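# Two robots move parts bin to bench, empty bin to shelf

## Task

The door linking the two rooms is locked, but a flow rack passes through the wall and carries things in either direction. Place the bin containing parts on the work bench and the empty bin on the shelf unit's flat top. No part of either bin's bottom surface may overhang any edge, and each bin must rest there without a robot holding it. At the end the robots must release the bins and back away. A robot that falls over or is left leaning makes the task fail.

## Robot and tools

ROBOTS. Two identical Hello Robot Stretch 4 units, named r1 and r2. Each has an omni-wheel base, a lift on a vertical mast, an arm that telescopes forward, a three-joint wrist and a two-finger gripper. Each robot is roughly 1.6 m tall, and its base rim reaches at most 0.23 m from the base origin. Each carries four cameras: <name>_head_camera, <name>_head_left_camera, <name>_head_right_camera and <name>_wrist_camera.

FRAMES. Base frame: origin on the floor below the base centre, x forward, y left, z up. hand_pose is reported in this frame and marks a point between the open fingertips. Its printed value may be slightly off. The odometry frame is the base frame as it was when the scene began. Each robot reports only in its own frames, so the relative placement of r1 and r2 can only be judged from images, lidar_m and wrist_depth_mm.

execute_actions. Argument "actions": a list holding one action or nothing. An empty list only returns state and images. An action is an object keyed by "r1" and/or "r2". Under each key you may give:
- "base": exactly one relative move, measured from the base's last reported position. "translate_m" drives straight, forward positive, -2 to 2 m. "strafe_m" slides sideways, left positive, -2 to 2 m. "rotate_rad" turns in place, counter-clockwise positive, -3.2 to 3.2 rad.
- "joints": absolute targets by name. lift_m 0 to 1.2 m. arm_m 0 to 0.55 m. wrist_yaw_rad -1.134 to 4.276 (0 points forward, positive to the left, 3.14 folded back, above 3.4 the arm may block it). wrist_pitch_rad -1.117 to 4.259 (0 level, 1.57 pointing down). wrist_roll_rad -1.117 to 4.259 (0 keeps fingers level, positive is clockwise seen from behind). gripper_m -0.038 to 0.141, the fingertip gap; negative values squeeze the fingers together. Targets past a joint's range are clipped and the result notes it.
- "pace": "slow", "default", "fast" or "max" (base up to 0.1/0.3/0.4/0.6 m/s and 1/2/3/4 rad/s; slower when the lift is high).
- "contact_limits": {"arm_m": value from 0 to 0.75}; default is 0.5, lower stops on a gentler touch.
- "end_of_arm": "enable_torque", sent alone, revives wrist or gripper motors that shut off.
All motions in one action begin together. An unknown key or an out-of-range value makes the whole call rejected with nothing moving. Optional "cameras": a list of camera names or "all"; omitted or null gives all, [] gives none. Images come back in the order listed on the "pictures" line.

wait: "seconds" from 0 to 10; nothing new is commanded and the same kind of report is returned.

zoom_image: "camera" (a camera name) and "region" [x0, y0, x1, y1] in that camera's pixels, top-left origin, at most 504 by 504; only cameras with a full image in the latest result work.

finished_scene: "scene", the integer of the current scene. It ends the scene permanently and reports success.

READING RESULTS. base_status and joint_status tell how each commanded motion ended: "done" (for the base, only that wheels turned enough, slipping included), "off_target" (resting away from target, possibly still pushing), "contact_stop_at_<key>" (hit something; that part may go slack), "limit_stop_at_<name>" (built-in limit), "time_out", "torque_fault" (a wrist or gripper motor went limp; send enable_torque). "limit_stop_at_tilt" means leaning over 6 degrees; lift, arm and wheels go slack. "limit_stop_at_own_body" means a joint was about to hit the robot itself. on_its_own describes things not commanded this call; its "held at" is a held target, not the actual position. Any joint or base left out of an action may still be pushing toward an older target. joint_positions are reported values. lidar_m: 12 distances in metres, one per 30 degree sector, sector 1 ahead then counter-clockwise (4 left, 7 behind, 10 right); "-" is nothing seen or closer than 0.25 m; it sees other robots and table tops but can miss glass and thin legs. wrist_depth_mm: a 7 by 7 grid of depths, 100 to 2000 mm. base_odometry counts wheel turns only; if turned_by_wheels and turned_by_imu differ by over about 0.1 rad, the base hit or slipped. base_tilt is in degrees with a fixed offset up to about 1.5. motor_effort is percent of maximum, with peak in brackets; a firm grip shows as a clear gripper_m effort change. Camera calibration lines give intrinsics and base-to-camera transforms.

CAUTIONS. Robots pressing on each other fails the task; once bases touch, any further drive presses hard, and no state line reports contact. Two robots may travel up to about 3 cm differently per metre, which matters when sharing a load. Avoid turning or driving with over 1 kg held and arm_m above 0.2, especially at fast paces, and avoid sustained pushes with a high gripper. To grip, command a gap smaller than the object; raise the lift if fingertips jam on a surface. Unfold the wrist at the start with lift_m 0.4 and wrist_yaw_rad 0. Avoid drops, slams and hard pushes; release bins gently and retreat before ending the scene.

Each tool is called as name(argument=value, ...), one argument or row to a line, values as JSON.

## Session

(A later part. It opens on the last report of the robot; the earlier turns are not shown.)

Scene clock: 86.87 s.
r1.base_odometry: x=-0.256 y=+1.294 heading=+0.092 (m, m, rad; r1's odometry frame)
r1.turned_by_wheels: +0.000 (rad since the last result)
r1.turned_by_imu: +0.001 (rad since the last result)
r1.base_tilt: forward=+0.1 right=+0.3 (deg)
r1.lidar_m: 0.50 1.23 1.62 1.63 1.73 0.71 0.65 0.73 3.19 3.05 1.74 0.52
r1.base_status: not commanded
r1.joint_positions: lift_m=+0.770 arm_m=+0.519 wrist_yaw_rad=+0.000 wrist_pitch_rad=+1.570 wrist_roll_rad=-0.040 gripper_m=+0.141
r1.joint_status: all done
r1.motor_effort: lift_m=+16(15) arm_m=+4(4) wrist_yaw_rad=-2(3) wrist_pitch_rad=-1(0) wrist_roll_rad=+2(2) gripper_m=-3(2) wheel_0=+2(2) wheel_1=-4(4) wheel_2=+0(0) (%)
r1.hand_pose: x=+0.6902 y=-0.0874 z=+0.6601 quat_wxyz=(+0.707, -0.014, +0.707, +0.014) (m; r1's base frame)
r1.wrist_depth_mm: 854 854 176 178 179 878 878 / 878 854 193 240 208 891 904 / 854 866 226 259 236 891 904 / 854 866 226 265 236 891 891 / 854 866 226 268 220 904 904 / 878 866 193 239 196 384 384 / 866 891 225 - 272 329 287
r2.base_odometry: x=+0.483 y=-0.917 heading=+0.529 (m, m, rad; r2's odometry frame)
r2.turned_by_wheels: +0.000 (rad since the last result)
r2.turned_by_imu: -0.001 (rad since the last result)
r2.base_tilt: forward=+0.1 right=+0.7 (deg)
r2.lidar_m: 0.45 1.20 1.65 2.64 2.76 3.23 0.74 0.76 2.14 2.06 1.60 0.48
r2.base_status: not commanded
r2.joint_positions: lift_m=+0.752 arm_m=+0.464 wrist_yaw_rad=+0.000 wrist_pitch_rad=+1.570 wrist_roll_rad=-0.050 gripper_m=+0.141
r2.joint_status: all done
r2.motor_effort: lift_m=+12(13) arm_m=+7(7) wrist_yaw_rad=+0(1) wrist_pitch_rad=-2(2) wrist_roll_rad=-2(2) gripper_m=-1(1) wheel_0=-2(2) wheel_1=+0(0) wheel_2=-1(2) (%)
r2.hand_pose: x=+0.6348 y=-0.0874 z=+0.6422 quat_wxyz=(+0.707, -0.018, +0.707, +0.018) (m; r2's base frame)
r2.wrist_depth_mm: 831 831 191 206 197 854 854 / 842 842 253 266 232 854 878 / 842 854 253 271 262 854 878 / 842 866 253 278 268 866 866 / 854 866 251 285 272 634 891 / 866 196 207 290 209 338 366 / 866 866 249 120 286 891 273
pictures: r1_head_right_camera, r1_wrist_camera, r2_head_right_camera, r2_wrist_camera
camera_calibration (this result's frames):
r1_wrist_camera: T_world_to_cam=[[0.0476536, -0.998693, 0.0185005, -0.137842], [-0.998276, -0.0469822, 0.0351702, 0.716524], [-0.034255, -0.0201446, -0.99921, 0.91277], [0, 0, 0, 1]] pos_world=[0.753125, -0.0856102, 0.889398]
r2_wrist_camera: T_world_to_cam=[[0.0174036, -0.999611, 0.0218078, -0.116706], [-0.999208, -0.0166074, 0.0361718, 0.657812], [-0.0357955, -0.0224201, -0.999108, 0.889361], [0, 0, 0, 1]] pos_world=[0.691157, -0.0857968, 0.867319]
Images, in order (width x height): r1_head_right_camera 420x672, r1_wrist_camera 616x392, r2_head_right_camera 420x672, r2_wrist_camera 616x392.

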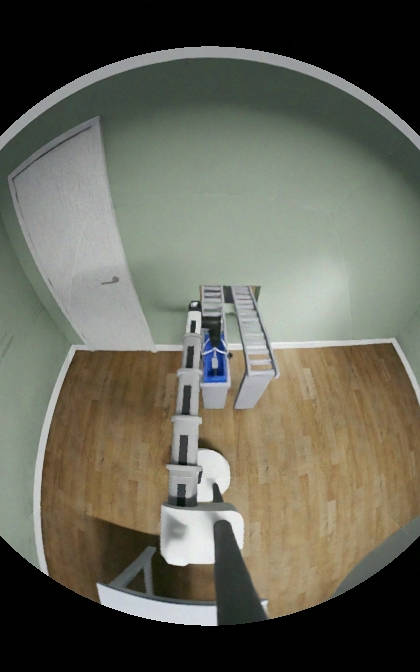

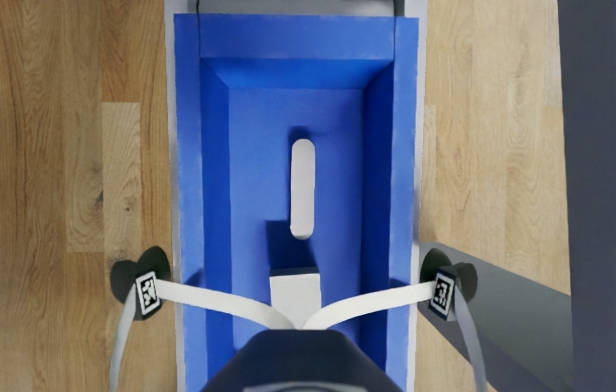

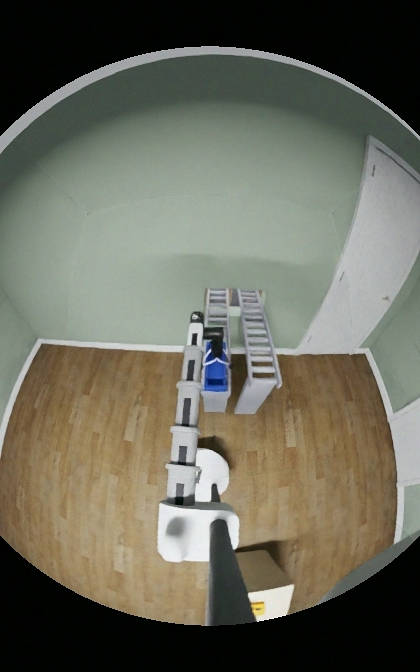

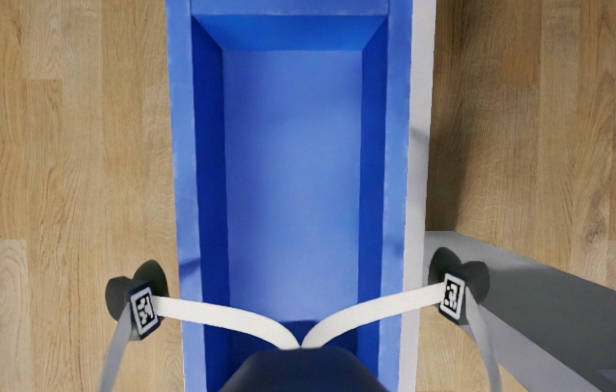

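execute_actions(
  actions=[
    {"r1":{"joints":{"lift_m":0.76},"pace":"slow"},"r2":{"joints":{"lift_m":0.742},"pace":"slow"}},
  ],
  cameras=[],
)

execute_actions(
  actions=[
    {"r1":{"joints":{"gripper_m":0.02}},"r2":{"joints":{"gripper_m":0.04}}},
  ],
  cameras=["r1_wrist_camera","r2_wrist_camera"],
)

execute_actions(
  actions=[
    {"r1":{"joints":{"lift_m":0.86},"pace":"slow"},"r2":{"joints":{"lift_m":0.84},"pace":"slow"}},
  ],
  cameras=["r1_wrist_camera","r2_wrist_camera","r1_head_right_camera","r2_head_right_camera"],
)

Scene clock: 88.10 s.
r1.base_odometry: x=-0.256 y=+1.294 heading=+0.092 (m, m, rad; r1's odometry frame)
r1.turned_by_wheels: +0.000 (rad since the last result)
r1.turned_by_imu: +0.000 (rad since the last result)
r1.base_tilt: forward=+0.1 right=+0.4 (deg)
r1.lidar_m: 0.49 1.23 1.61 1.65 1.73 0.72 0.66 0.72 3.17 3.05 1.72 0.55
r1.base_status: not commanded
r1.joint_positions: lift_m=+0.761 arm_m=+0.519 wrist_yaw_rad=+0.000 wrist_pitch_rad=+1.571 wrist_roll_rad=-0.040 gripper_m=+0.141
r1.joint_status: all done
r1.motor_effort: lift_m=+13(12) arm_m=+5(4) wrist_yaw_rad=-2(2) wrist_pitch_rad=-1(3) wrist_roll_rad=+2(2) gripper_m=-2(2) wheel_0=+2(2) wheel_1=-4(4) wheel_2=+0(0) (%)
r1.hand_pose: x=+0.6902 y=-0.0874 z=+0.6503 quat_wxyz=(+0.707, -0.014, +0.707, +0.014) (m; r1's base frame)
r1.wrist_depth_mm: 831 842 168 170 171 878 878 / 854 842 194 240 184 878 878 / 842 854 229 252 235 891 878 / 854 866 227 254 236 891 904 / 866 866 229 260 235 891 891 / 866 854 182 231 194 355 421 / 854 878 185 - 234 332 291
r2.base_odometry: x=+0.483 y=-0.917 heading=+0.529 (m, m, rad; r2's odometry frame)
r2.turned_by_wheels: +0.000 (rad since the last result)
r2.turned_by_imu: +0.000 (rad since the last result)
r2.base_tilt: forward=+0.0 right=+0.7 (deg)
r2.lidar_m: 0.47 1.21 1.65 2.63 2.73 3.24 0.76 0.76 2.14 2.07 1.62 0.50
r2.base_status: not commanded
r2.joint_positions: lift_m=+0.742 arm_m=+0.464 wrist_yaw_rad=+0.000 wrist_pitch_rad=+1.570 wrist_roll_rad=-0.050 gripper_m=+0.141
r2.joint_status: all done
r2.motor_effort: lift_m=+12(12) arm_m=+7(7) wrist_yaw_rad=-1(1) wrist_pitch_rad=-2(2) wrist_roll_rad=-2(2) gripper_m=-1(3) wheel_0=-2(2) wheel_1=+0(0) wheel_2=-1(1) (%)
r2.hand_pose: x=+0.6348 y=-0.0874 z=+0.6321 quat_wxyz=(+0.707, -0.018, +0.707, +0.018) (m; r2's base frame)
r2.wrist_depth_mm: 820 831 191 210 198 842 842 / 831 831 253 257 233 842 854 / 831 842 253 262 234 854 866 / 842 842 252 267 234 854 866 / 842 842 251 273 235 634 866 / 854 197 196 278 200 338 366 / 854 854 215 120 276 878 273
pictures: none
No camera images: the call's "cameras" was empty. Leave "cameras" out to get every camera's image.

Scene clock: 90.30 s.
r1.base_odometry: x=-0.256 y=+1.294 heading=+0.092 (m, m, rad; r1's odometry frame)
r1.turned_by_wheels: +0.000 (rad since the last result)
r1.turned_by_imu: +0.001 (rad since the last result)
r1.base_tilt: forward=+0.1 right=+0.3 (deg)
r1.lidar_m: 0.48 1.24 1.64 1.65 1.73 0.70 0.69 0.73 3.18 3.05 1.78 0.51
r1.base_status: not commanded
r1.joint_positions: lift_m=+0.760 arm_m=+0.519 wrist_yaw_rad=+0.000 wrist_pitch_rad=+1.569 wrist_roll_rad=-0.040 gripper_m=+0.021
r1.joint_status: all done
r1.motor_effort: lift_m=+20(20) arm_m=+4(4) wrist_yaw_rad=-4(4) wrist_pitch_rad=+1(4) wrist_roll_rad=+3(0) gripper_m=-37(36) wheel_0=+2(2) wheel_1=-4(4) wheel_2=+0(0) (%)
r1.hand_pose: x=+0.6906 y=-0.0874 z=+0.6498 quat_wxyz=(+0.707, -0.014, +0.706, +0.014) (m; r1's base frame)
r1.wrist_depth_mm: 854 831 145 146 148 866 878 / 842 854 198 226 177 878 878 / 842 854 226 229 178 891 878 / 854 854 228 235 177 878 878 / 854 854 226 239 200 878 891 / 866 168 228 211 185 174 415 / 866 866 163 - 168 345 272
r2.base_odometry: x=+0.483 y=-0.917 heading=+0.529 (m, m, rad; r2's odometry frame)
r2.turned_by_wheels: +0.000 (rad since the last result)
r2.turned_by_imu: -0.001 (rad since the last result)
r2.base_tilt: forward=+0.1 right=+0.6 (deg)
r2.lidar_m: 0.46 1.23 1.66 2.63 2.75 3.27 0.75 0.76 2.18 2.06 1.62 0.45
r2.base_status: not commanded
r2.joint_positions: lift_m=+0.742 arm_m=+0.464 wrist_yaw_rad=+0.000 wrist_pitch_rad=+1.570 wrist_roll_rad=-0.050 gripper_m=+0.041
r2.joint_status: all done
r2.motor_effort: lift_m=+13(13) arm_m=+7(7) wrist_yaw_rad=+1(0) wrist_pitch_rad=-2(2) wrist_roll_rad=-2(2) gripper_m=-33(35) wheel_0=-2(2) wheel_1=+0(0) wheel_2=-1(1) (%)
r2.hand_pose: x=+0.6349 y=-0.0874 z=+0.6321 quat_wxyz=(+0.707, -0.018, +0.707, +0.018) (m; r2's base frame)
r2.wrist_depth_mm: 831 831 198 220 183 854 842 / 820 831 232 236 186 854 854 / 831 831 236 240 187 854 866 / 842 842 235 245 189 866 866 / 842 854 232 250 190 627 878 / 866 174 231 255 202 173 366 / 854 866 174 182 177 878 255
pictures: r1_wrist_camera, r2_wrist_camera
camera_calibration (this result's frames):
r1_wrist_camera: T_world_to_cam=[[0.0478244, -0.998684, 0.0185417, -0.137812], [-0.998298, -0.047169, 0.0343062, 0.7178], [-0.0333864, -0.0201508, -0.999239, 0.901926], [0, 0, 0, 1]] pos_world=[0.753281, -0.0855984, 0.87917]
r2_wrist_camera: T_world_to_cam=[[0.0174475, -0.99961, 0.0218086, -0.116516], [-0.999208, -0.0166522, 0.0361285, 0.658221], [-0.0357513, -0.0224217, -0.999109, 0.879282], [0, 0, 0, 1]] pos_world=[0.691169, -0.0857942, 0.857259]
Images, in order (width x height): r1_wrist_camera 616x392, r2_wrist_camera 616x392.

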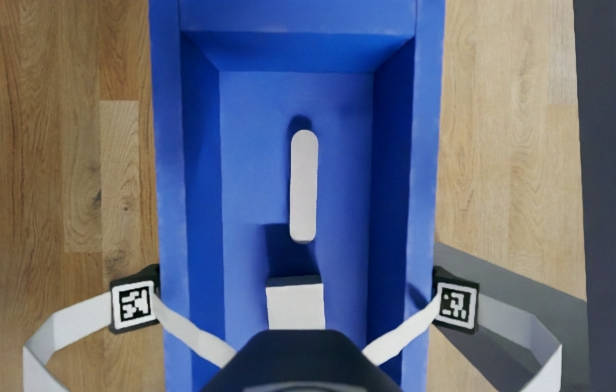

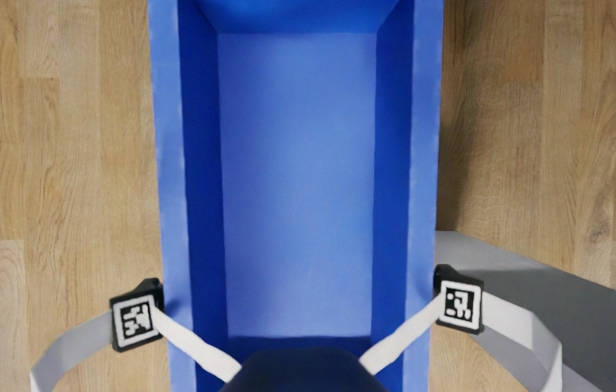

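Scene clock: 92.00 s.
r1.base_odometry: x=-0.256 y=+1.294 heading=+0.092 (m, m, rad; r1's odometry frame)
r1.turned_by_wheels: +0.000 (rad since the last result)
r1.turned_by_imu: +0.000 (rad since the last result)
r1.base_tilt: forward=+0.1 right=+0.3 (deg)
r1.lidar_m: 0.48 1.23 1.62 1.64 1.72 0.69 0.68 0.73 3.18 3.03 1.74 0.52
r1.base_status: not commanded
r1.joint_positions: lift_m=+0.860 arm_m=+0.519 wrist_yaw_rad=+0.000 wrist_pitch_rad=+1.569 wrist_roll_rad=-0.040 gripper_m=+0.021
r1.joint_status: all done
r1.motor_effort: lift_m=+25(28) arm_m=+4(4) wrist_yaw_rad=-3(3) wrist_pitch_rad=+1(1) wrist_roll_rad=+1(1) gripper_m=-41(35) wheel_0=+2(2) wheel_1=-4(4) wheel_2=+0(0) (%)
r1.hand_pose: x=+0.6906 y=-0.0874 z=+0.7493 quat_wxyz=(+0.707, -0.014, +0.706, +0.014) (m; r1's base frame)
r1.wrist_depth_mm: 931 946 146 147 148 946 309 / 931 946 198 226 178 976 991 / 931 931 226 230 178 976 301 / 931 960 227 235 178 991 301 / 946 946 227 240 200 647 301 / 960 167 228 211 185 174 291 / 960 976 163 - 167 343 362
r2.base_odometry: x=+0.483 y=-0.917 heading=+0.529 (m, m, rad; r2's odometry frame)
r2.turned_by_wheels: +0.000 (rad since the last result)
r2.turned_by_imu: +0.000 (rad since the last result)
r2.base_tilt: forward=+0.1 right=+0.6 (deg)
r2.lidar_m: 0.46 1.21 1.69 2.62 2.77 3.24 0.73 0.76 2.16 2.07 1.64 0.46
r2.base_status: not commanded
r2.joint_positions: lift_m=+0.840 arm_m=+0.464 wrist_yaw_rad=+0.000 wrist_pitch_rad=+1.570 wrist_roll_rad=-0.050 gripper_m=+0.041
r2.joint_status: all done
r2.motor_effort: lift_m=+23(24) arm_m=+7(7) wrist_yaw_rad=-1(1) wrist_pitch_rad=-2(2) wrist_roll_rad=-1(2) gripper_m=-33(34) wheel_0=-2(2) wheel_1=+0(0) wheel_2=-1(1) (%)
r2.hand_pose: x=+0.6348 y=-0.0874 z=+0.7292 quat_wxyz=(+0.707, -0.018, +0.707, +0.018) (m; r2's base frame)
r2.wrist_depth_mm: 904 917 199 220 183 946 276 / 917 917 232 235 186 946 274 / 931 931 236 240 187 946 276 / 931 931 234 244 189 946 274 / 931 946 232 250 189 634 268 / 946 174 231 255 201 173 260 / 960 960 174 182 177 976 247
pictures: r1_head_right_camera, r1_wrist_camera, r2_head_right_camera, r2_wrist_camera
camera_calibration (this result's frames):
r1_wrist_camera: T_world_to_cam=[[0.0478215, -0.998684, 0.0185417, -0.139656], [-0.998298, -0.0471661, 0.0343061, 0.714388], [-0.0333864, -0.0201507, -0.999239, 1.00139], [0, 0, 0, 1]] pos_world=[0.753284, -0.0855986, 0.978714]
r2_wrist_camera: T_world_to_cam=[[0.0174492, -0.99961, 0.0218071, -0.118634], [-0.999205, -0.0166521, 0.0362149, 0.654624], [-0.0358376, -0.0224217, -0.999106, 0.976403], [0, 0, 0, 1]] pos_world=[0.691166, -0.0857942, 0.95441]
Images, in order (width x height): r1_head_right_camera 420x672, r1_wrist_camera 616x392, r2_head_right_camera 420x672, r2_wrist_camera 616x392.

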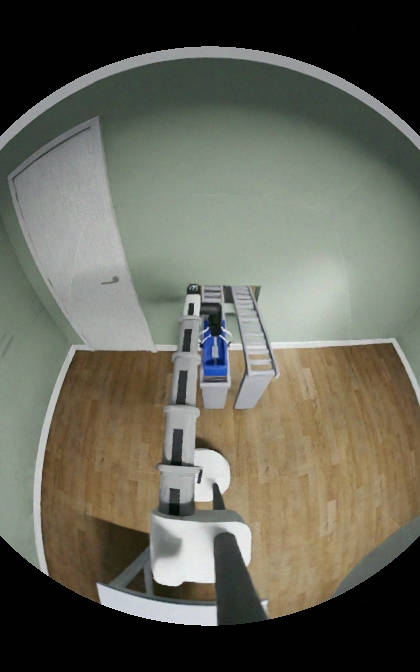

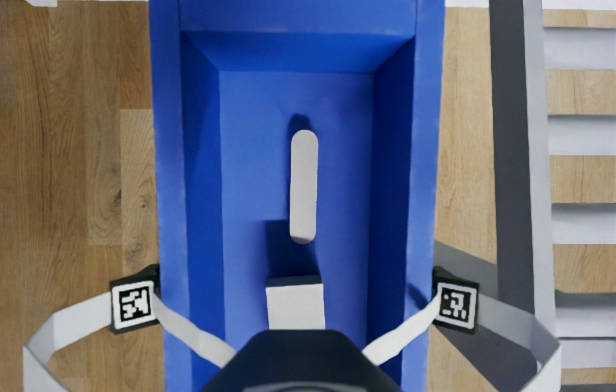

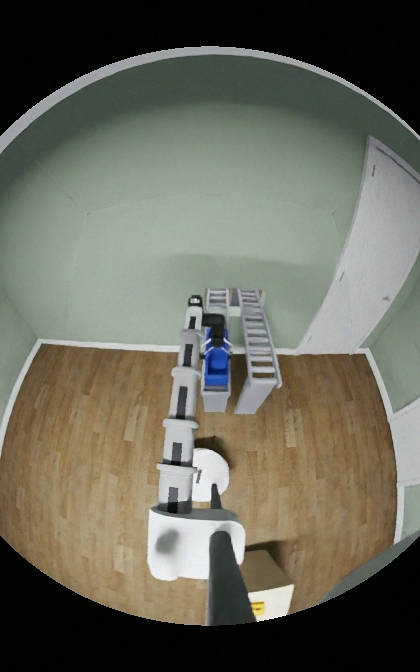

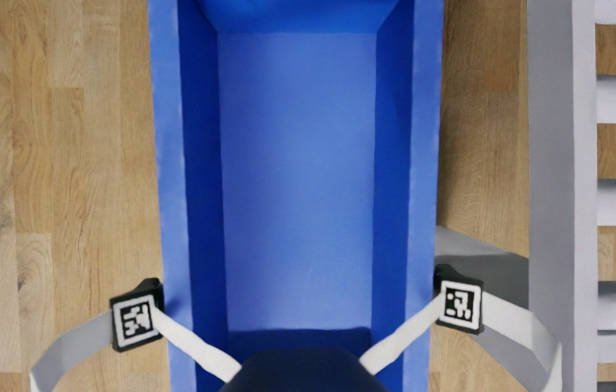

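execute_actions(
  actions=[
    {"r1":{"joints":{"lift_m":1.0,"arm_m":0.1,"wrist_roll_rad":0}},"r2":{"joints":{"lift_m":0.92,"arm_m":0.1,"wrist_roll_rad":0}}},
  ],
  cameras=[],
)

execute_actions(
  actions=[
    {"r1":{"base":{"rotate_rad":3.14},"pace":"slow"},"r2":{"base":{"rotate_rad":-2.9},"pace":"slow"}},
  ],
  cameras=["r1_head_camera","r2_head_camera","r1_head_left_camera","r2_head_left_camera"],
)

Scene clock: 95.30 s.
r1.base_odometry: x=-0.256 y=+1.294 heading=+0.092 (m, m, rad; r1's odometry frame)
r1.turned_by_wheels: +0.000 (rad since the last result)
r1.turned_by_imu: +0.001 (rad since the last result)
r1.base_tilt: forward=+0.1 right=+0.3 (deg)
r1.lidar_m: 0.36 1.24 1.60 1.65 1.72 0.73 0.66 0.68 3.18 3.04 1.77 0.25
r1.base_status: not commanded
r1.joint_positions: lift_m=+1.000 arm_m=+0.101 wrist_yaw_rad=+0.000 wrist_pitch_rad=+1.570 wrist_roll_rad=+0.000 gripper_m=+0.021
r1.joint_status: all done
r1.motor_effort: lift_m=+25(27) arm_m=-4(5) wrist_yaw_rad=-2(3) wrist_pitch_rad=+0(3) wrist_roll_rad=+1(4) gripper_m=-39(36) wheel_0=+2(2) wheel_1=-4(4) wheel_2=+0(0) (%)
r1.hand_pose: x=+0.2719 y=-0.0874 z=+0.8893 quat_wxyz=(+0.707, +0.000, +0.707, +0.000) (m; r1's base frame)
r1.wrist_depth_mm: 1060 1078 146 146 148 597 1118 / 1060 1078 198 227 178 1098 1118 / 1042 1078 227 230 178 1118 1118 / 1098 1078 227 235 177 1138 1138 / 1098 1098 228 239 200 1118 1138 / 1098 167 228 211 185 174 1160 / 1098 1118 163 - 167 1118 1160
r2.base_odometry: x=+0.483 y=-0.917 heading=+0.529 (m, m, rad; r2's odometry frame)
r2.turned_by_wheels: +0.000 (rad since the last result)
r2.turned_by_imu: -0.001 (rad since the last result)
r2.base_tilt: forward=+0.1 right=+0.7 (deg)
r2.lidar_m: 0.38 1.18 1.68 2.63 2.75 3.24 0.72 0.75 2.17 2.08 1.64 0.26
r2.base_status: not commanded
r2.joint_positions: lift_m=+0.920 arm_m=+0.101 wrist_yaw_rad=+0.000 wrist_pitch_rad=+1.570 wrist_roll_rad=+0.000 gripper_m=+0.041
r2.joint_status: all done
r2.motor_effort: lift_m=+23(24) arm_m=-7(9) wrist_yaw_rad=+2(1) wrist_pitch_rad=-2(2) wrist_roll_rad=-1(1) gripper_m=-35(32) wheel_0=-2(2) wheel_1=+0(0) wheel_2=-1(1) (%)
r2.hand_pose: x=+0.2723 y=-0.0874 z=+0.8093 quat_wxyz=(+0.707, +0.000, +0.707, +0.000) (m; r2's base frame)
r2.wrist_depth_mm: 976 991 198 220 182 559 1008 / 991 1008 232 235 186 1025 1042 / 1008 1008 235 239 187 1042 1042 / 1025 1025 234 245 189 1060 1060 / 1025 1025 232 249 190 1042 1042 / 1042 174 230 254 202 173 1078 / 1025 1042 174 182 177 1078 1078
pictures: none
No camera images: the call's "cameras" was empty. Leave "cameras" out to get every camera's image.

Scene clock: 99.73 s.
r1.base_odometry: x=-0.256 y=+1.294 heading=-3.052 (m, m, rad; r1's odometry frame)
r1.turned_by_wheels: +3.139 (rad since the last result)
r1.turned_by_imu: +3.063 (rad since the last result)
r1.base_tilt: forward=+0.1 right=+0.4 (deg)
r1.lidar_m: 0.36 0.70 3.24 3.03 1.78 0.51 0.50 1.23 1.60 1.64 1.70 0.25
r1.base_status: done
r1.joint_positions: lift_m=+1.000 arm_m=+0.101 wrist_yaw_rad=+0.000 wrist_pitch_rad=+1.570 wrist_roll_rad=+0.000 gripper_m=+0.021
r1.joint_status: not commanded
r1.motor_effort: lift_m=+25(25) arm_m=-5(5) wrist_yaw_rad=-3(2) wrist_pitch_rad=+1(1) wrist_roll_rad=+0(2) gripper_m=-34(35) wheel_0=-6(8) wheel_1=-3(5) wheel_2=-4(6) (%)
r1.hand_pose: x=+0.2720 y=-0.0874 z=+0.8894 quat_wxyz=(+0.708, +0.000, +0.707, +0.000) (m; r1's base frame)
r1.wrist_depth_mm: 1042 917 145 147 148 1118 1098 / 1060 1078 198 227 178 1098 1118 / 1060 1078 225 229 178 1098 1118 / 1078 1098 226 234 178 1118 1138 / 1098 1118 227 241 201 1138 1118 / 1060 167 226 211 185 174 1138 / 1098 1098 163 - 168 1138 1160
r2.base_odometry: x=+0.483 y=-0.917 heading=-2.371 (m, m, rad; r2's odometry frame)
r2.turned_by_wheels: -2.900 (rad since the last result)
r2.turned_by_imu: -2.961 (rad since the last result)
r2.base_tilt: forward=+0.1 right=+0.7 (deg)
r2.lidar_m: 0.34 0.85 2.09 2.07 0.58 0.46 0.51 1.32 2.31 2.61 3.01 0.27
r2.base_status: done
r2.joint_positions: lift_m=+0.920 arm_m=+0.101 wrist_yaw_rad=+0.000 wrist_pitch_rad=+1.570 wrist_roll_rad=+0.000 gripper_m=+0.041
r2.joint_status: not commanded
r2.motor_effort: lift_m=+23(23) arm_m=-7(7) wrist_yaw_rad=+0(0) wrist_pitch_rad=-2(3) wrist_roll_rad=-1(1) gripper_m=-32(33) wheel_0=+1(5) wheel_1=+0(5) wheel_2=+0(6) (%)
r2.hand_pose: x=+0.2724 y=-0.0874 z=+0.8093 quat_wxyz=(+0.707, +0.000, +0.707, +0.000) (m; r2's base frame)
r2.wrist_depth_mm: 991 991 198 220 183 1025 1025 / 991 1008 233 235 186 1025 1042 / 1008 1025 235 240 187 1042 1042 / 1008 1025 234 244 188 1025 1042 / 1025 1025 232 249 190 1060 1060 / 1025 174 230 254 202 173 1078 / 1042 1042 173 182 177 1078 1078
pictures: r1_head_camera, r1_head_left_camera, r2_head_camera, r2_head_left_camera
Images, in order (width x height): r1_head_camera 420x560, r1_head_left_camera 420x672, r2_head_camera 420x560, r2_head_left_camera 420x672.

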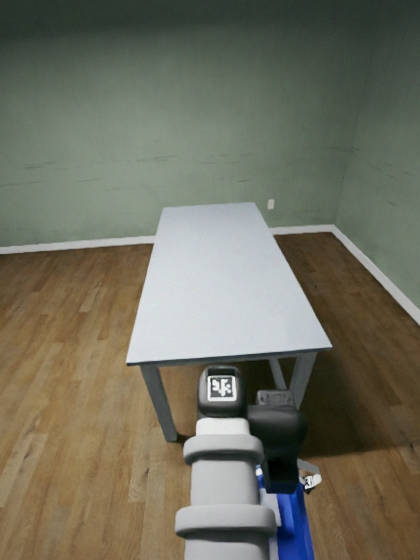

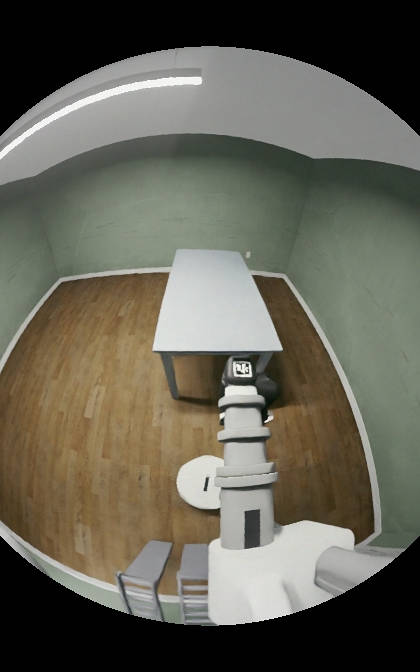

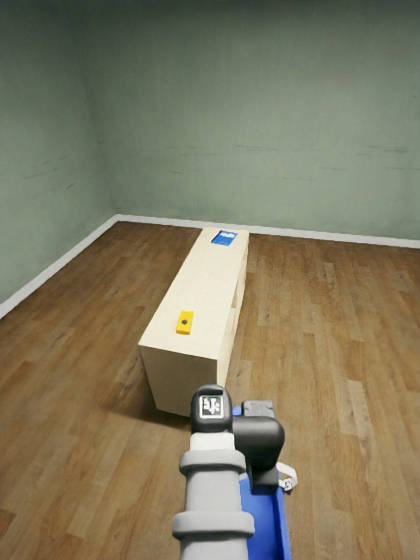

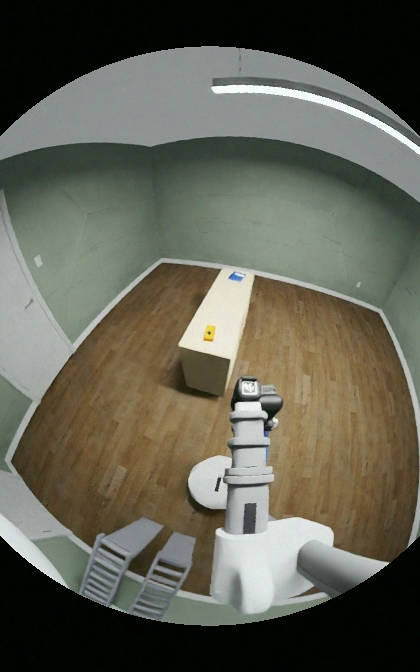

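execute_actions(
  actions=[
    {"r1":{"base":{"rotate_rad":0.06}},"r2":{"base":{"rotate_rad":-0.2}}},
  ],
  cameras=[],
)

execute_actions(
  actions=[
    {"r1":{"base":{"translate_m":0.33}},"r2":{"base":{"strafe_m":-0.31}}},
  ],
  cameras=[],
)

execute_actions(
  actions=[
    {"r1":{"joints":{"arm_m":0.5},"pace":"slow"},"r2":{"base":{"translate_m":1.35}}},
  ],
  cameras=["r1_head_camera","r1_wrist_camera","r2_head_camera","r2_head_left_camera"],
)

Scene clock: 101.93 s.
r1.base_odometry: x=-0.256 y=+1.294 heading=-2.993 (m, m, rad; r1's odometry frame)
r1.turned_by_wheels: +0.059 (rad since the last result)
r1.turned_by_imu: +0.058 (rad since the last result)
r1.base_tilt: forward=+0.1 right=+0.3 (deg)
r1.lidar_m: 0.37 0.70 3.18 3.01 1.69 0.49 0.49 1.25 1.71 1.60 1.72 0.27
r1.base_status: done
r1.joint_positions: lift_m=+1.000 arm_m=+0.101 wrist_yaw_rad=+0.000 wrist_pitch_rad=+1.570 wrist_roll_rad=+0.000 gripper_m=+0.021
r1.joint_status: not commanded
r1.motor_effort: lift_m=+25(25) arm_m=-4(4) wrist_yaw_rad=-2(2) wrist_pitch_rad=+3(3) wrist_roll_rad=+0(1) gripper_m=-36(35) wheel_0=-4(8) wheel_1=-2(3) wheel_2=-3(8) (%)
r1.hand_pose: x=+0.2720 y=-0.0874 z=+0.8894 quat_wxyz=(+0.708, +0.000, +0.707, +0.000) (m; r1's base frame)
r1.wrist_depth_mm: 1060 1060 145 147 148 1118 1118 / 1078 1078 198 226 178 1118 1118 / 1078 1078 226 230 178 1118 1138 / 1078 1098 226 235 178 1118 1118 / 1098 1098 226 239 201 1138 1160 / 1060 167 227 211 185 174 1138 / 1098 1098 163 - 167 1160 1182
r2.base_odometry: x=+0.483 y=-0.917 heading=-2.571 (m, m, rad; r2's odometry frame)
r2.turned_by_wheels: -0.200 (rad since the last result)
r2.turned_by_imu: -0.205 (rad since the last result)
r2.base_tilt: forward=+0.1 right=+0.7 (deg)
r2.lidar_m: 0.36 0.79 2.15 2.07 1.57 0.50 0.46 1.23 1.72 2.60 2.76 0.26
r2.base_status: done
r2.joint_positions: lift_m=+0.920 arm_m=+0.101 wrist_yaw_rad=+0.000 wrist_pitch_rad=+1.570 wrist_roll_rad=+0.000 gripper_m=+0.041
r2.joint_status: not commanded
r2.motor_effort: lift_m=+23(23) arm_m=-7(8) wrist_yaw_rad=+5(2) wrist_pitch_rad=-2(2) wrist_roll_rad=-1(1) gripper_m=-35(33) wheel_0=+2(5) wheel_1=+0(6) wheel_2=+0(3) (%)
r2.hand_pose: x=+0.2724 y=-0.0874 z=+0.8093 quat_wxyz=(+0.707, +0.000, +0.707, +0.000) (m; r2's base frame)
r2.wrist_depth_mm: 991 991 199 220 183 1025 1025 / 1008 991 232 235 186 1025 1025 / 1008 1008 235 239 188 1025 1042 / 1008 1008 234 245 188 1042 1042 / 1025 1025 231 249 190 1060 1078 / 1025 174 230 255 201 173 1060 / 1025 1042 174 182 177 1060 1098
pictures: none
No camera images: the call's "cameras" was empty. Leave "cameras" out to get every camera's image.

Scene clock: 104.50 s.
r1.base_odometry: x=-0.582 y=+1.245 heading=-2.993 (m, m, rad; r1's odometry frame)
r1.turned_by_wheels: +0.000 (rad since the last result)
r1.turned_by_imu: -0.001 (rad since the last result)
r1.base_tilt: forward=+0.1 right=+0.3 (deg)
r1.lidar_m: 0.34 0.37 3.18 3.01 2.17 0.90 0.81 1.58 1.73 1.64 0.53 0.25
r1.base_status: done
r1.joint_positions: lift_m=+1.000 arm_m=+0.101 wrist_yaw_rad=+0.000 wrist_pitch_rad=+1.570 wrist_roll_rad=+0.000 gripper_m=+0.021
r1.joint_status: not commanded
r1.motor_effort: lift_m=+25(25) arm_m=-4(5) wrist_yaw_rad=-2(2) wrist_pitch_rad=+2(2) wrist_roll_rad=+1(1) gripper_m=-36(33) wheel_0=+2(7) wheel_1=+1(6) wheel_2=-1(10) (%)
r1.hand_pose: x=+0.2720 y=-0.0874 z=+0.8894 quat_wxyz=(+0.708, +0.000, +0.707, +0.000) (m; r1's base frame)
r1.wrist_depth_mm: 338 340 146 147 148 353 353 / 340 340 198 226 178 353 355 / 1078 353 227 230 178 1118 1138 / 1078 1060 227 235 178 1098 1138 / 1078 1078 227 240 200 1138 1138 / 1098 167 227 211 185 174 1138 / 1098 1098 163 - 167 1138 1118
r2.base_odometry: x=+0.316 y=-0.656 heading=-2.571 (m, m, rad; r2's odometry frame)
r2.turned_by_wheels: +0.000 (rad since the last result)
r2.turned_by_imu: +0.000 (rad since the last result)
r2.base_tilt: forward=+0.1 right=+0.6 (deg)
r2.lidar_m: 0.34 0.85 1.07 2.41 0.64 0.59 1.17 1.25 1.74 2.29 2.42 0.27
r2.base_status: done
r2.joint_positions: lift_m=+0.920 arm_m=+0.101 wrist_yaw_rad=+0.000 wrist_pitch_rad=+1.570 wrist_roll_rad=+0.000 gripper_m=+0.041
r2.joint_status: not commanded
r2.motor_effort: lift_m=+23(23) arm_m=-7(8) wrist_yaw_rad=+1(1) wrist_pitch_rad=-2(2) wrist_roll_rad=-1(1) gripper_m=-34(34) wheel_0=-1(7) wheel_1=+0(7) wheel_2=+2(0) (%)
r2.hand_pose: x=+0.2724 y=-0.0874 z=+0.8093 quat_wxyz=(+0.707, +0.000, +0.707, +0.000) (m; r2's base frame)
r2.wrist_depth_mm: 991 991 198 219 183 1025 1008 / 991 991 232 234 186 1025 1025 / 1008 1008 236 240 187 1025 1025 / 1025 1008 235 244 188 1042 1042 / 1025 1025 232 250 190 1060 1060 / 1025 173 231 256 202 173 1078 / 1042 1025 174 182 177 1078 1078
pictures: none
No camera images: the call's "cameras" was empty. Leave "cameras" out to get every camera's image.

Scene clock: 110.57 s.
r1.base_odometry: x=-0.582 y=+1.245 heading=-2.993 (m, m, rad; r1's odometry frame)
r1.turned_by_wheels: +0.000 (rad since the last result)
r1.turned_by_imu: +0.002 (rad since the last result)
r1.base_tilt: forward=+0.1 right=+0.3 (deg)
r1.lidar_m: 0.34 0.36 3.20 3.00 2.18 0.87 0.78 1.56 1.70 1.65 0.53 0.38
r1.base_status: not commanded
r1.joint_positions: lift_m=+1.000 arm_m=+0.499 wrist_yaw_rad=+0.000 wrist_pitch_rad=+1.570 wrist_roll_rad=+0.000 gripper_m=+0.021
r1.joint_status: all done
r1.motor_effort: lift_m=+25(25) arm_m=+4(4) wrist_yaw_rad=-2(2) wrist_pitch_rad=+2(1) wrist_roll_rad=+1(1) gripper_m=-34(33) wheel_0=+2(2) wheel_1=+1(1) wheel_2=-1(1) (%)
r1.hand_pose: x=+0.6705 y=-0.0874 z=+0.8894 quat_wxyz=(+0.708, +0.000, +0.707, +0.000) (m; r1's base frame)
r1.wrist_depth_mm: 334 338 145 147 148 349 349 / 338 340 198 227 178 351 353 / 338 340 226 230 177 351 353 / 342 342 227 235 177 353 357 / 343 343 227 240 200 357 359 / 345 168 226 211 185 174 362 / 345 347 162 - 168 359 364
r2.base_odometry: x=-0.820 y=-1.385 heading=-2.571 (m, m, rad; r2's odometry frame)
r2.turned_by_wheels: +0.000 (rad since the last result)
r2.turned_by_imu: -0.005 (rad since the last result)
r2.base_tilt: forward=+0.1 right=+0.7 (deg)
r2.lidar_m: 0.34 0.58 0.41 0.38 0.43 0.64 1.87 2.67 2.41 2.34 2.43 0.27
r2.base_status: done
r2.joint_positions: lift_m=+0.920 arm_m=+0.101 wrist_yaw_rad=+0.000 wrist_pitch_rad=+1.570 wrist_roll_rad=+0.000 gripper_m=+0.041
r2.joint_status: not commanded
r2.motor_effort: lift_m=+23(23) arm_m=-7(7) wrist_yaw_rad=+1(1) wrist_pitch_rad=-2(3) wrist_roll_rad=-1(1) gripper_m=-33(34) wheel_0=-1(4) wheel_1=-2(4) wheel_2=-2(7) (%)
r2.hand_pose: x=+0.2724 y=-0.0874 z=+0.8093 quat_wxyz=(+0.707, +0.000, +0.707, +0.000) (m; r2's base frame)
r2.wrist_depth_mm: 991 1008 199 220 183 1025 1025 / 917 991 233 235 186 1025 1042 / 917 991 236 239 187 1042 1042 / 931 1042 234 244 189 1042 1060 / 946 1025 231 249 189 1060 1060 / 917 174 229 255 202 173 1060 / 683 991 174 182 177 1060 1078
pictures: r1_head_camera, r1_wrist_camera, r2_head_camera, r2_head_left_camera
camera_calibration (this result's frames):
r1_wrist_camera: T_world_to_cam=[[0.00740037, -0.999802, 0.018487, -0.114238], [-0.999384, -0.00676067, 0.034429, 0.693624], [-0.0342972, -0.0187304, -0.999236, 1.14138], [0, 0, 0, 1]] pos_world=[0.733189, -0.0881472, 1.11874]
Images, in order (width x height): r1_head_camera 420x560, r1_wrist_camera 616x392, r2_head_camera 420x560, r2_head_left_camera 420x672.

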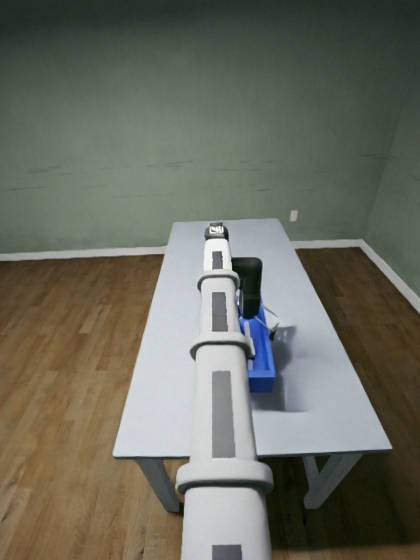

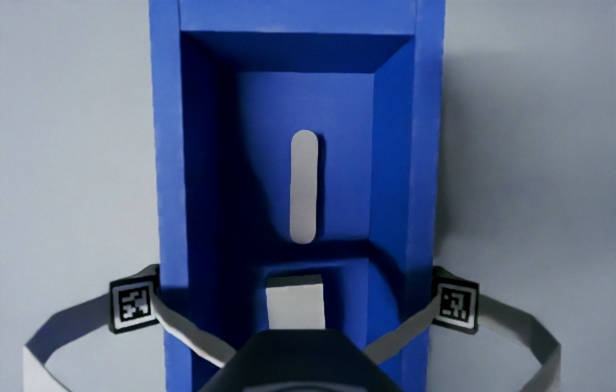

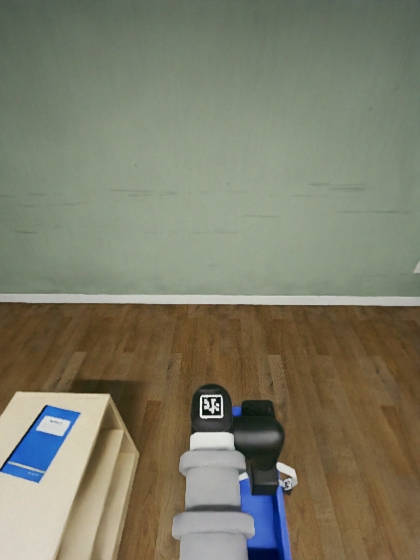

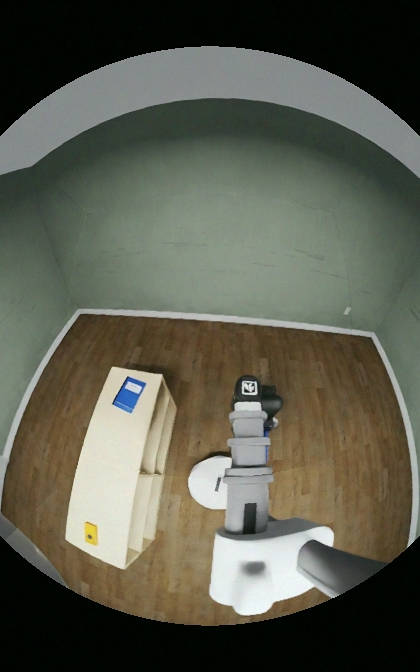

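execute_actions(
  actions=[
    {"r1":{"joints":{"lift_m":0.92},"pace":"slow"},"r2":{"base":{"rotate_rad":1.54},"pace":"slow"}},
  ],
  cameras=["r1_head_right_camera","r2_head_camera"],
)

Scene clock: 113.83 s.
r1.base_odometry: x=-0.582 y=+1.245 heading=-2.993 (m, m, rad; r1's odometry frame)
r1.turned_by_wheels: +0.000 (rad since the last result)
r1.turned_by_imu: +0.001 (rad since the last result)
r1.base_tilt: forward=+0.1 right=+0.3 (deg)
r1.lidar_m: 0.36 0.39 3.18 3.03 2.17 0.89 0.81 1.57 1.73 1.64 0.55 0.36
r1.base_status: not commanded
r1.joint_positions: lift_m=+0.920 arm_m=+0.499 wrist_yaw_rad=+0.000 wrist_pitch_rad=+1.570 wrist_roll_rad=+0.000 gripper_m=+0.021
r1.joint_status: all done
r1.motor_effort: lift_m=+20(28) arm_m=+4(5) wrist_yaw_rad=-2(2) wrist_pitch_rad=+2(2) wrist_roll_rad=+1(0) gripper_m=-35(38) wheel_0=+2(2) wheel_1=+1(1) wheel_2=-1(1) (%)
r1.hand_pose: x=+0.6705 y=-0.0874 z=+0.8097 quat_wxyz=(+0.708, +0.000, +0.707, +0.000) (m; r1's base frame)
r1.wrist_depth_mm: 258 260 145 147 148 271 271 / 259 262 197 226 177 271 273 / 263 263 226 229 178 273 273 / 262 265 227 236 178 274 277 / 263 266 227 240 200 276 277 / 264 168 227 211 185 174 279 / 265 270 163 - 168 277 281
r2.base_odometry: x=-0.820 y=-1.385 heading=-1.031 (m, m, rad; r2's odometry frame)
r2.turned_by_wheels: +1.540 (rad since the last result)
r2.turned_by_imu: +1.571 (rad since the last result)
r2.base_tilt: forward=+0.1 right=+0.7 (deg)
r2.lidar_m: 0.34 0.43 0.61 1.87 2.66 2.49 2.37 2.45 1.82 1.73 0.57 0.27
r2.base_status: done
r2.joint_positions: lift_m=+0.920 arm_m=+0.101 wrist_yaw_rad=+0.000 wrist_pitch_rad=+1.570 wrist_roll_rad=+0.000 gripper_m=+0.041
r2.joint_status: not commanded
r2.motor_effort: lift_m=+23(23) arm_m=-7(7) wrist_yaw_rad=+0(0) wrist_pitch_rad=-2(2) wrist_roll_rad=-1(1) gripper_m=-33(34) wheel_0=-1(4) wheel_1=+0(4) wheel_2=+0(4) (%)
r2.hand_pose: x=+0.2724 y=-0.0874 z=+0.8093 quat_wxyz=(+0.707, +0.000, +0.707, +0.000) (m; r2's base frame)
r2.wrist_depth_mm: 404 407 199 219 183 415 415 / 407 407 233 235 186 421 421 / 946 676 236 240 187 1025 1042 / 1008 1008 234 245 188 1042 1060 / 1025 1025 233 249 189 1060 1078 / 1025 174 230 255 201 173 1078 / 1025 1060 174 182 177 1078 1078
pictures: r1_head_right_camera, r2_head_camera
Images, in order (width x height): r1_head_right_camera 420x672, r2_head_camera 420x560.

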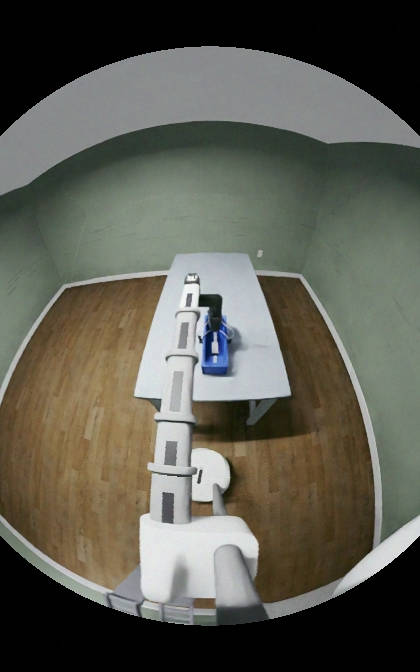

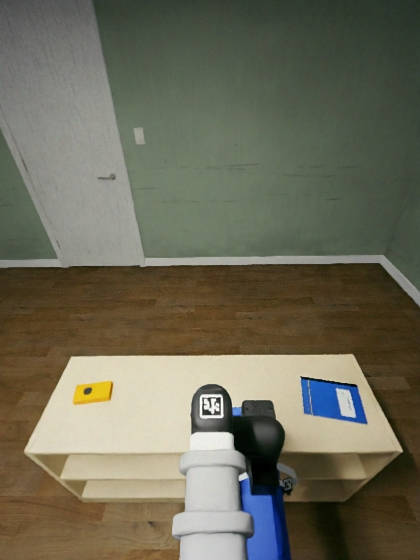

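execute_actions(
  actions=[
    {"r1":{"joints":{"lift_m":0.905},"pace":"slow"},"r2":{"base":{"strafe_m":0.1},"joints":{"arm_m":0.47,"wrist_roll_rad":1.57},"pace":"slow"}},
  ],
  cameras=["r2_head_camera","r2_wrist_camera","r2_head_right_camera"],
)

Scene clock: 119.27 s.
r1.base_odometry: x=-0.582 y=+1.245 heading=-2.993 (m, m, rad; r1's odometry frame)
r1.turned_by_wheels: +0.000 (rad since the last result)
r1.turned_by_imu: +0.001 (rad since the last result)
r1.base_tilt: forward=+0.1 right=+0.3 (deg)
r1.lidar_m: 0.36 0.39 3.18 3.02 2.20 0.88 0.83 1.58 1.71 1.62 0.55 0.38
r1.base_status: not commanded
r1.joint_positions: lift_m=+0.905 arm_m=+0.499 wrist_yaw_rad=+0.000 wrist_pitch_rad=+1.571 wrist_roll_rad=+0.000 gripper_m=+0.021
r1.joint_status: all done
r1.motor_effort: lift_m=+18(19) arm_m=+4(5) wrist_yaw_rad=-3(2) wrist_pitch_rad=-4(4) wrist_roll_rad=+0(1) gripper_m=-35(37) wheel_0=+2(2) wheel_1=+1(1) wheel_2=-1(1) (%)
r1.hand_pose: x=+0.6700 y=-0.0874 z=+0.7949 quat_wxyz=(+0.707, +0.000, +0.707, +0.000) (m; r1's base frame)
r1.wrist_depth_mm: 246 247 152 153 154 255 257 / 246 248 195 231 179 257 258 / 248 249 223 235 178 258 260 / 249 250 224 237 179 262 262 / 250 252 224 240 204 262 264 / 251 168 225 211 185 174 265 / 253 255 161 - 166 265 266
r2.base_odometry: x=-0.734 y=-1.334 heading=-1.032 (m, m, rad; r2's odometry frame)
r2.turned_by_wheels: +0.000 (rad since the last result)
r2.turned_by_imu: -0.001 (rad since the last result)
r2.base_tilt: forward=+0.1 right=+0.7 (deg)
r2.lidar_m: 0.39 0.41 0.61 1.76 2.56 2.50 2.36 2.48 1.90 1.84 0.58 0.42
r2.base_status: done
r2.joint_positions: lift_m=+0.920 arm_m=+0.469 wrist_yaw_rad=+0.000 wrist_pitch_rad=+1.570 wrist_roll_rad=+1.570 gripper_m=+0.041
r2.joint_status: all done
r2.motor_effort: lift_m=+23(23) arm_m=+7(11) wrist_yaw_rad=+1(1) wrist_pitch_rad=-2(2) wrist_roll_rad=-1(5) gripper_m=-33(33) wheel_0=-1(6) wheel_1=+0(4) wheel_2=+0(0) (%)
r2.hand_pose: x=+0.6398 y=-0.0874 z=+0.8093 quat_wxyz=(+0.500, +0.500, +0.500, -0.500) (m; r2's base frame)
r2.wrist_depth_mm: 991 991 198 219 183 424 1060 / 976 1008 232 235 186 427 1060 / 1008 1008 235 239 187 427 1060 / 1008 1008 235 245 188 433 842 / 991 1008 232 250 189 433 854 / 1008 174 231 254 202 173 854 / 1008 1025 174 182 177 436 1078
pictures: r2_head_camera, r2_head_right_camera, r2_wrist_camera
camera_calibration (this result's frames):
r2_wrist_camera: T_world_to_cam=[[-0.999293, 0.0311988, 0.02097, 0.620846], [0.0319614, 0.998801, 0.0370738, 0.085027], [-0.0197882, 0.0377178, -0.999092, 1.05152], [0, 0, 0, 1]] pos_world=[0.638497, -0.143956, 1.03439]
Images, in order (width x height): r2_head_camera 420x560, r2_head_right_camera 420x672, r2_wrist_camera 616x392.

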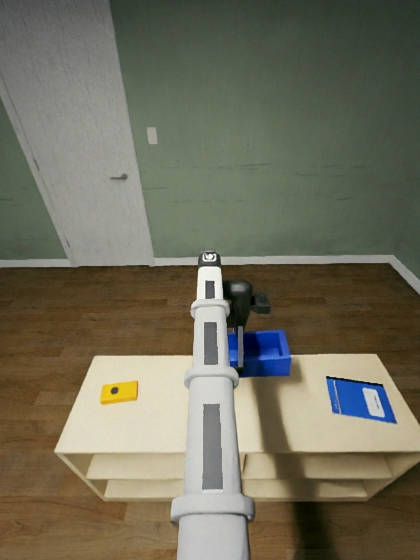

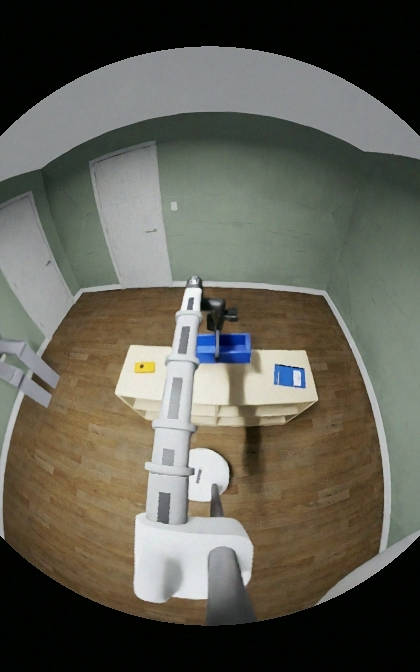

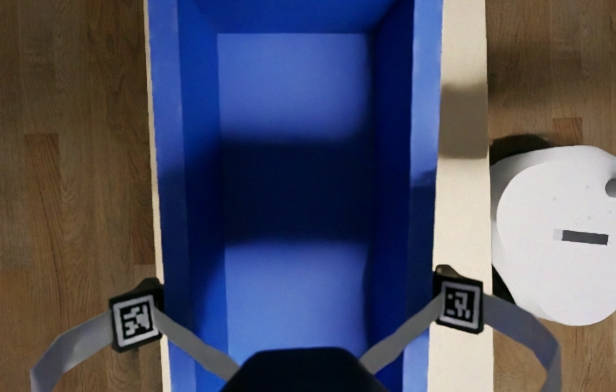

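execute_actions(
  actions=[
    {"r1":{"joints":{"gripper_m":0.141}},"r2":{"joints":{"arm_m":0.45,"lift_m":0.765},"pace":"slow"}},
  ],
  cameras=["r1_wrist_camera","r2_head_camera","r2_wrist_camera"],
)

Scene clock: 121.73 s.
r1.base_odometry: x=-0.582 y=+1.245 heading=-2.994 (m, m, rad; r1's odometry frame)
r1.turned_by_wheels: -0.001 (rad since the last result)
r1.turned_by_imu: +0.002 (rad since the last result)
r1.base_tilt: forward=+0.1 right=+0.3 (deg)
r1.lidar_m: 0.37 0.37 3.17 3.02 2.16 0.91 0.80 1.57 1.72 1.62 0.53 0.37
r1.base_status: not commanded
r1.joint_positions: lift_m=+0.906 arm_m=+0.499 wrist_yaw_rad=-0.001 wrist_pitch_rad=+1.571 wrist_roll_rad=+0.000 gripper_m=+0.141
r1.joint_status: all done
r1.motor_effort: lift_m=+9(18) arm_m=+4(4) wrist_yaw_rad=+0(3) wrist_pitch_rad=-2(24) wrist_roll_rad=+0(3) gripper_m=+1(35) wheel_0=-3(4) wheel_1=+0(3) wheel_2=-2(3) (%)
r1.hand_pose: x=+0.6700 y=-0.0874 z=+0.7957 quat_wxyz=(+0.707, +0.000, +0.707, +0.000) (m; r1's base frame)
r1.wrist_depth_mm: 253 256 170 172 173 266 267 / 254 256 196 237 194 266 268 / 254 257 220 253 209 267 270 / 256 258 220 252 208 270 271 / 257 258 221 254 208 270 272 / 258 206 173 223 181 271 273 / 258 260 174 - 181 272 273
r2.base_odometry: x=-0.734 y=-1.334 heading=-1.032 (m, m, rad; r2's odometry frame)
r2.turned_by_wheels: +0.000 (rad since the last result)
r2.turned_by_imu: -0.001 (rad since the last result)
r2.base_tilt: forward=+0.1 right=+0.7 (deg)
r2.lidar_m: 0.39 0.43 0.60 1.76 2.57 2.46 2.35 2.46 1.93 1.84 0.57 0.43
r2.base_status: not commanded
r2.joint_positions: lift_m=+0.765 arm_m=+0.451 wrist_yaw_rad=+0.000 wrist_pitch_rad=+1.570 wrist_roll_rad=+1.570 gripper_m=+0.041
r2.joint_status: all done
r2.motor_effort: lift_m=+12(21) arm_m=-7(6) wrist_yaw_rad=+1(1) wrist_pitch_rad=-1(1) wrist_roll_rad=-1(0) gripper_m=-34(35) wheel_0=-1(1) wheel_1=+0(0) wheel_2=+0(1) (%)
r2.hand_pose: x=+0.6225 y=-0.0874 z=+0.6551 quat_wxyz=(+0.500, +0.500, +0.500, -0.500) (m; r2's base frame)
r2.wrist_depth_mm: 257 256 197 214 183 270 273 / 256 257 238 241 185 270 273 / 842 259 237 245 212 271 276 / 842 260 236 248 215 273 277 / 854 262 235 251 216 274 277 / 854 174 233 253 202 175 279 / 264 265 172 181 175 277 279
pictures: r1_wrist_camera, r2_head_camera, r2_wrist_camera
camera_calibration (this result's frames):
r1_wrist_camera: T_world_to_cam=[[0.00620097, -0.99981, 0.0184761, -0.111691], [-0.99934, -0.00553453, 0.0359055, 0.695334], [-0.0357965, -0.0186866, -0.999184, 1.04872], [0, 0, 0, 1]] pos_world=[0.733108, -0.0882244, 1.02496]
r2_wrist_camera: T_world_to_cam=[[-0.999295, 0.0312009, 0.0209004, 0.606802], [0.0319609, 0.998801, 0.037076, 0.0912946], [-0.0197186, 0.0377179, -0.999094, 0.897127], [0, 0, 0, 1]] pos_world=[0.621146, -0.143956, 0.880247]
Images, in order (width x height): r1_wrist_camera 616x392, r2_head_camera 420x560, r2_wrist_camera 616x392.

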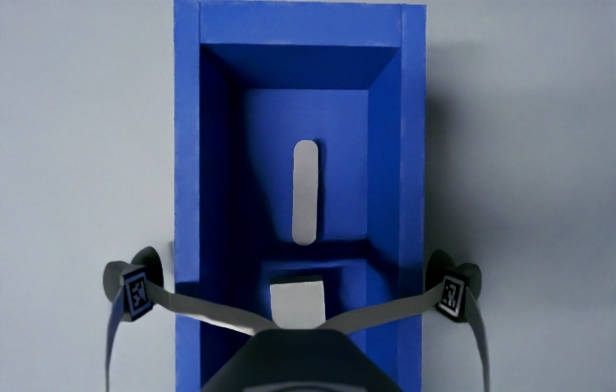

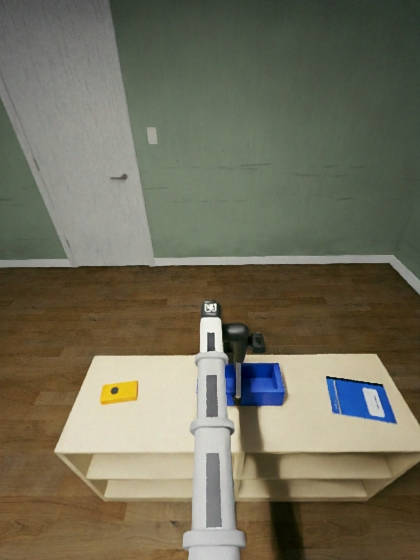

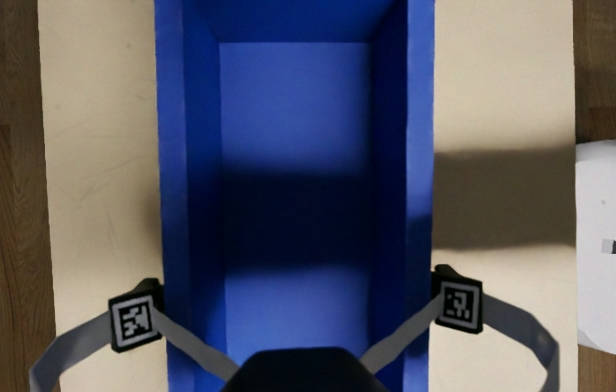

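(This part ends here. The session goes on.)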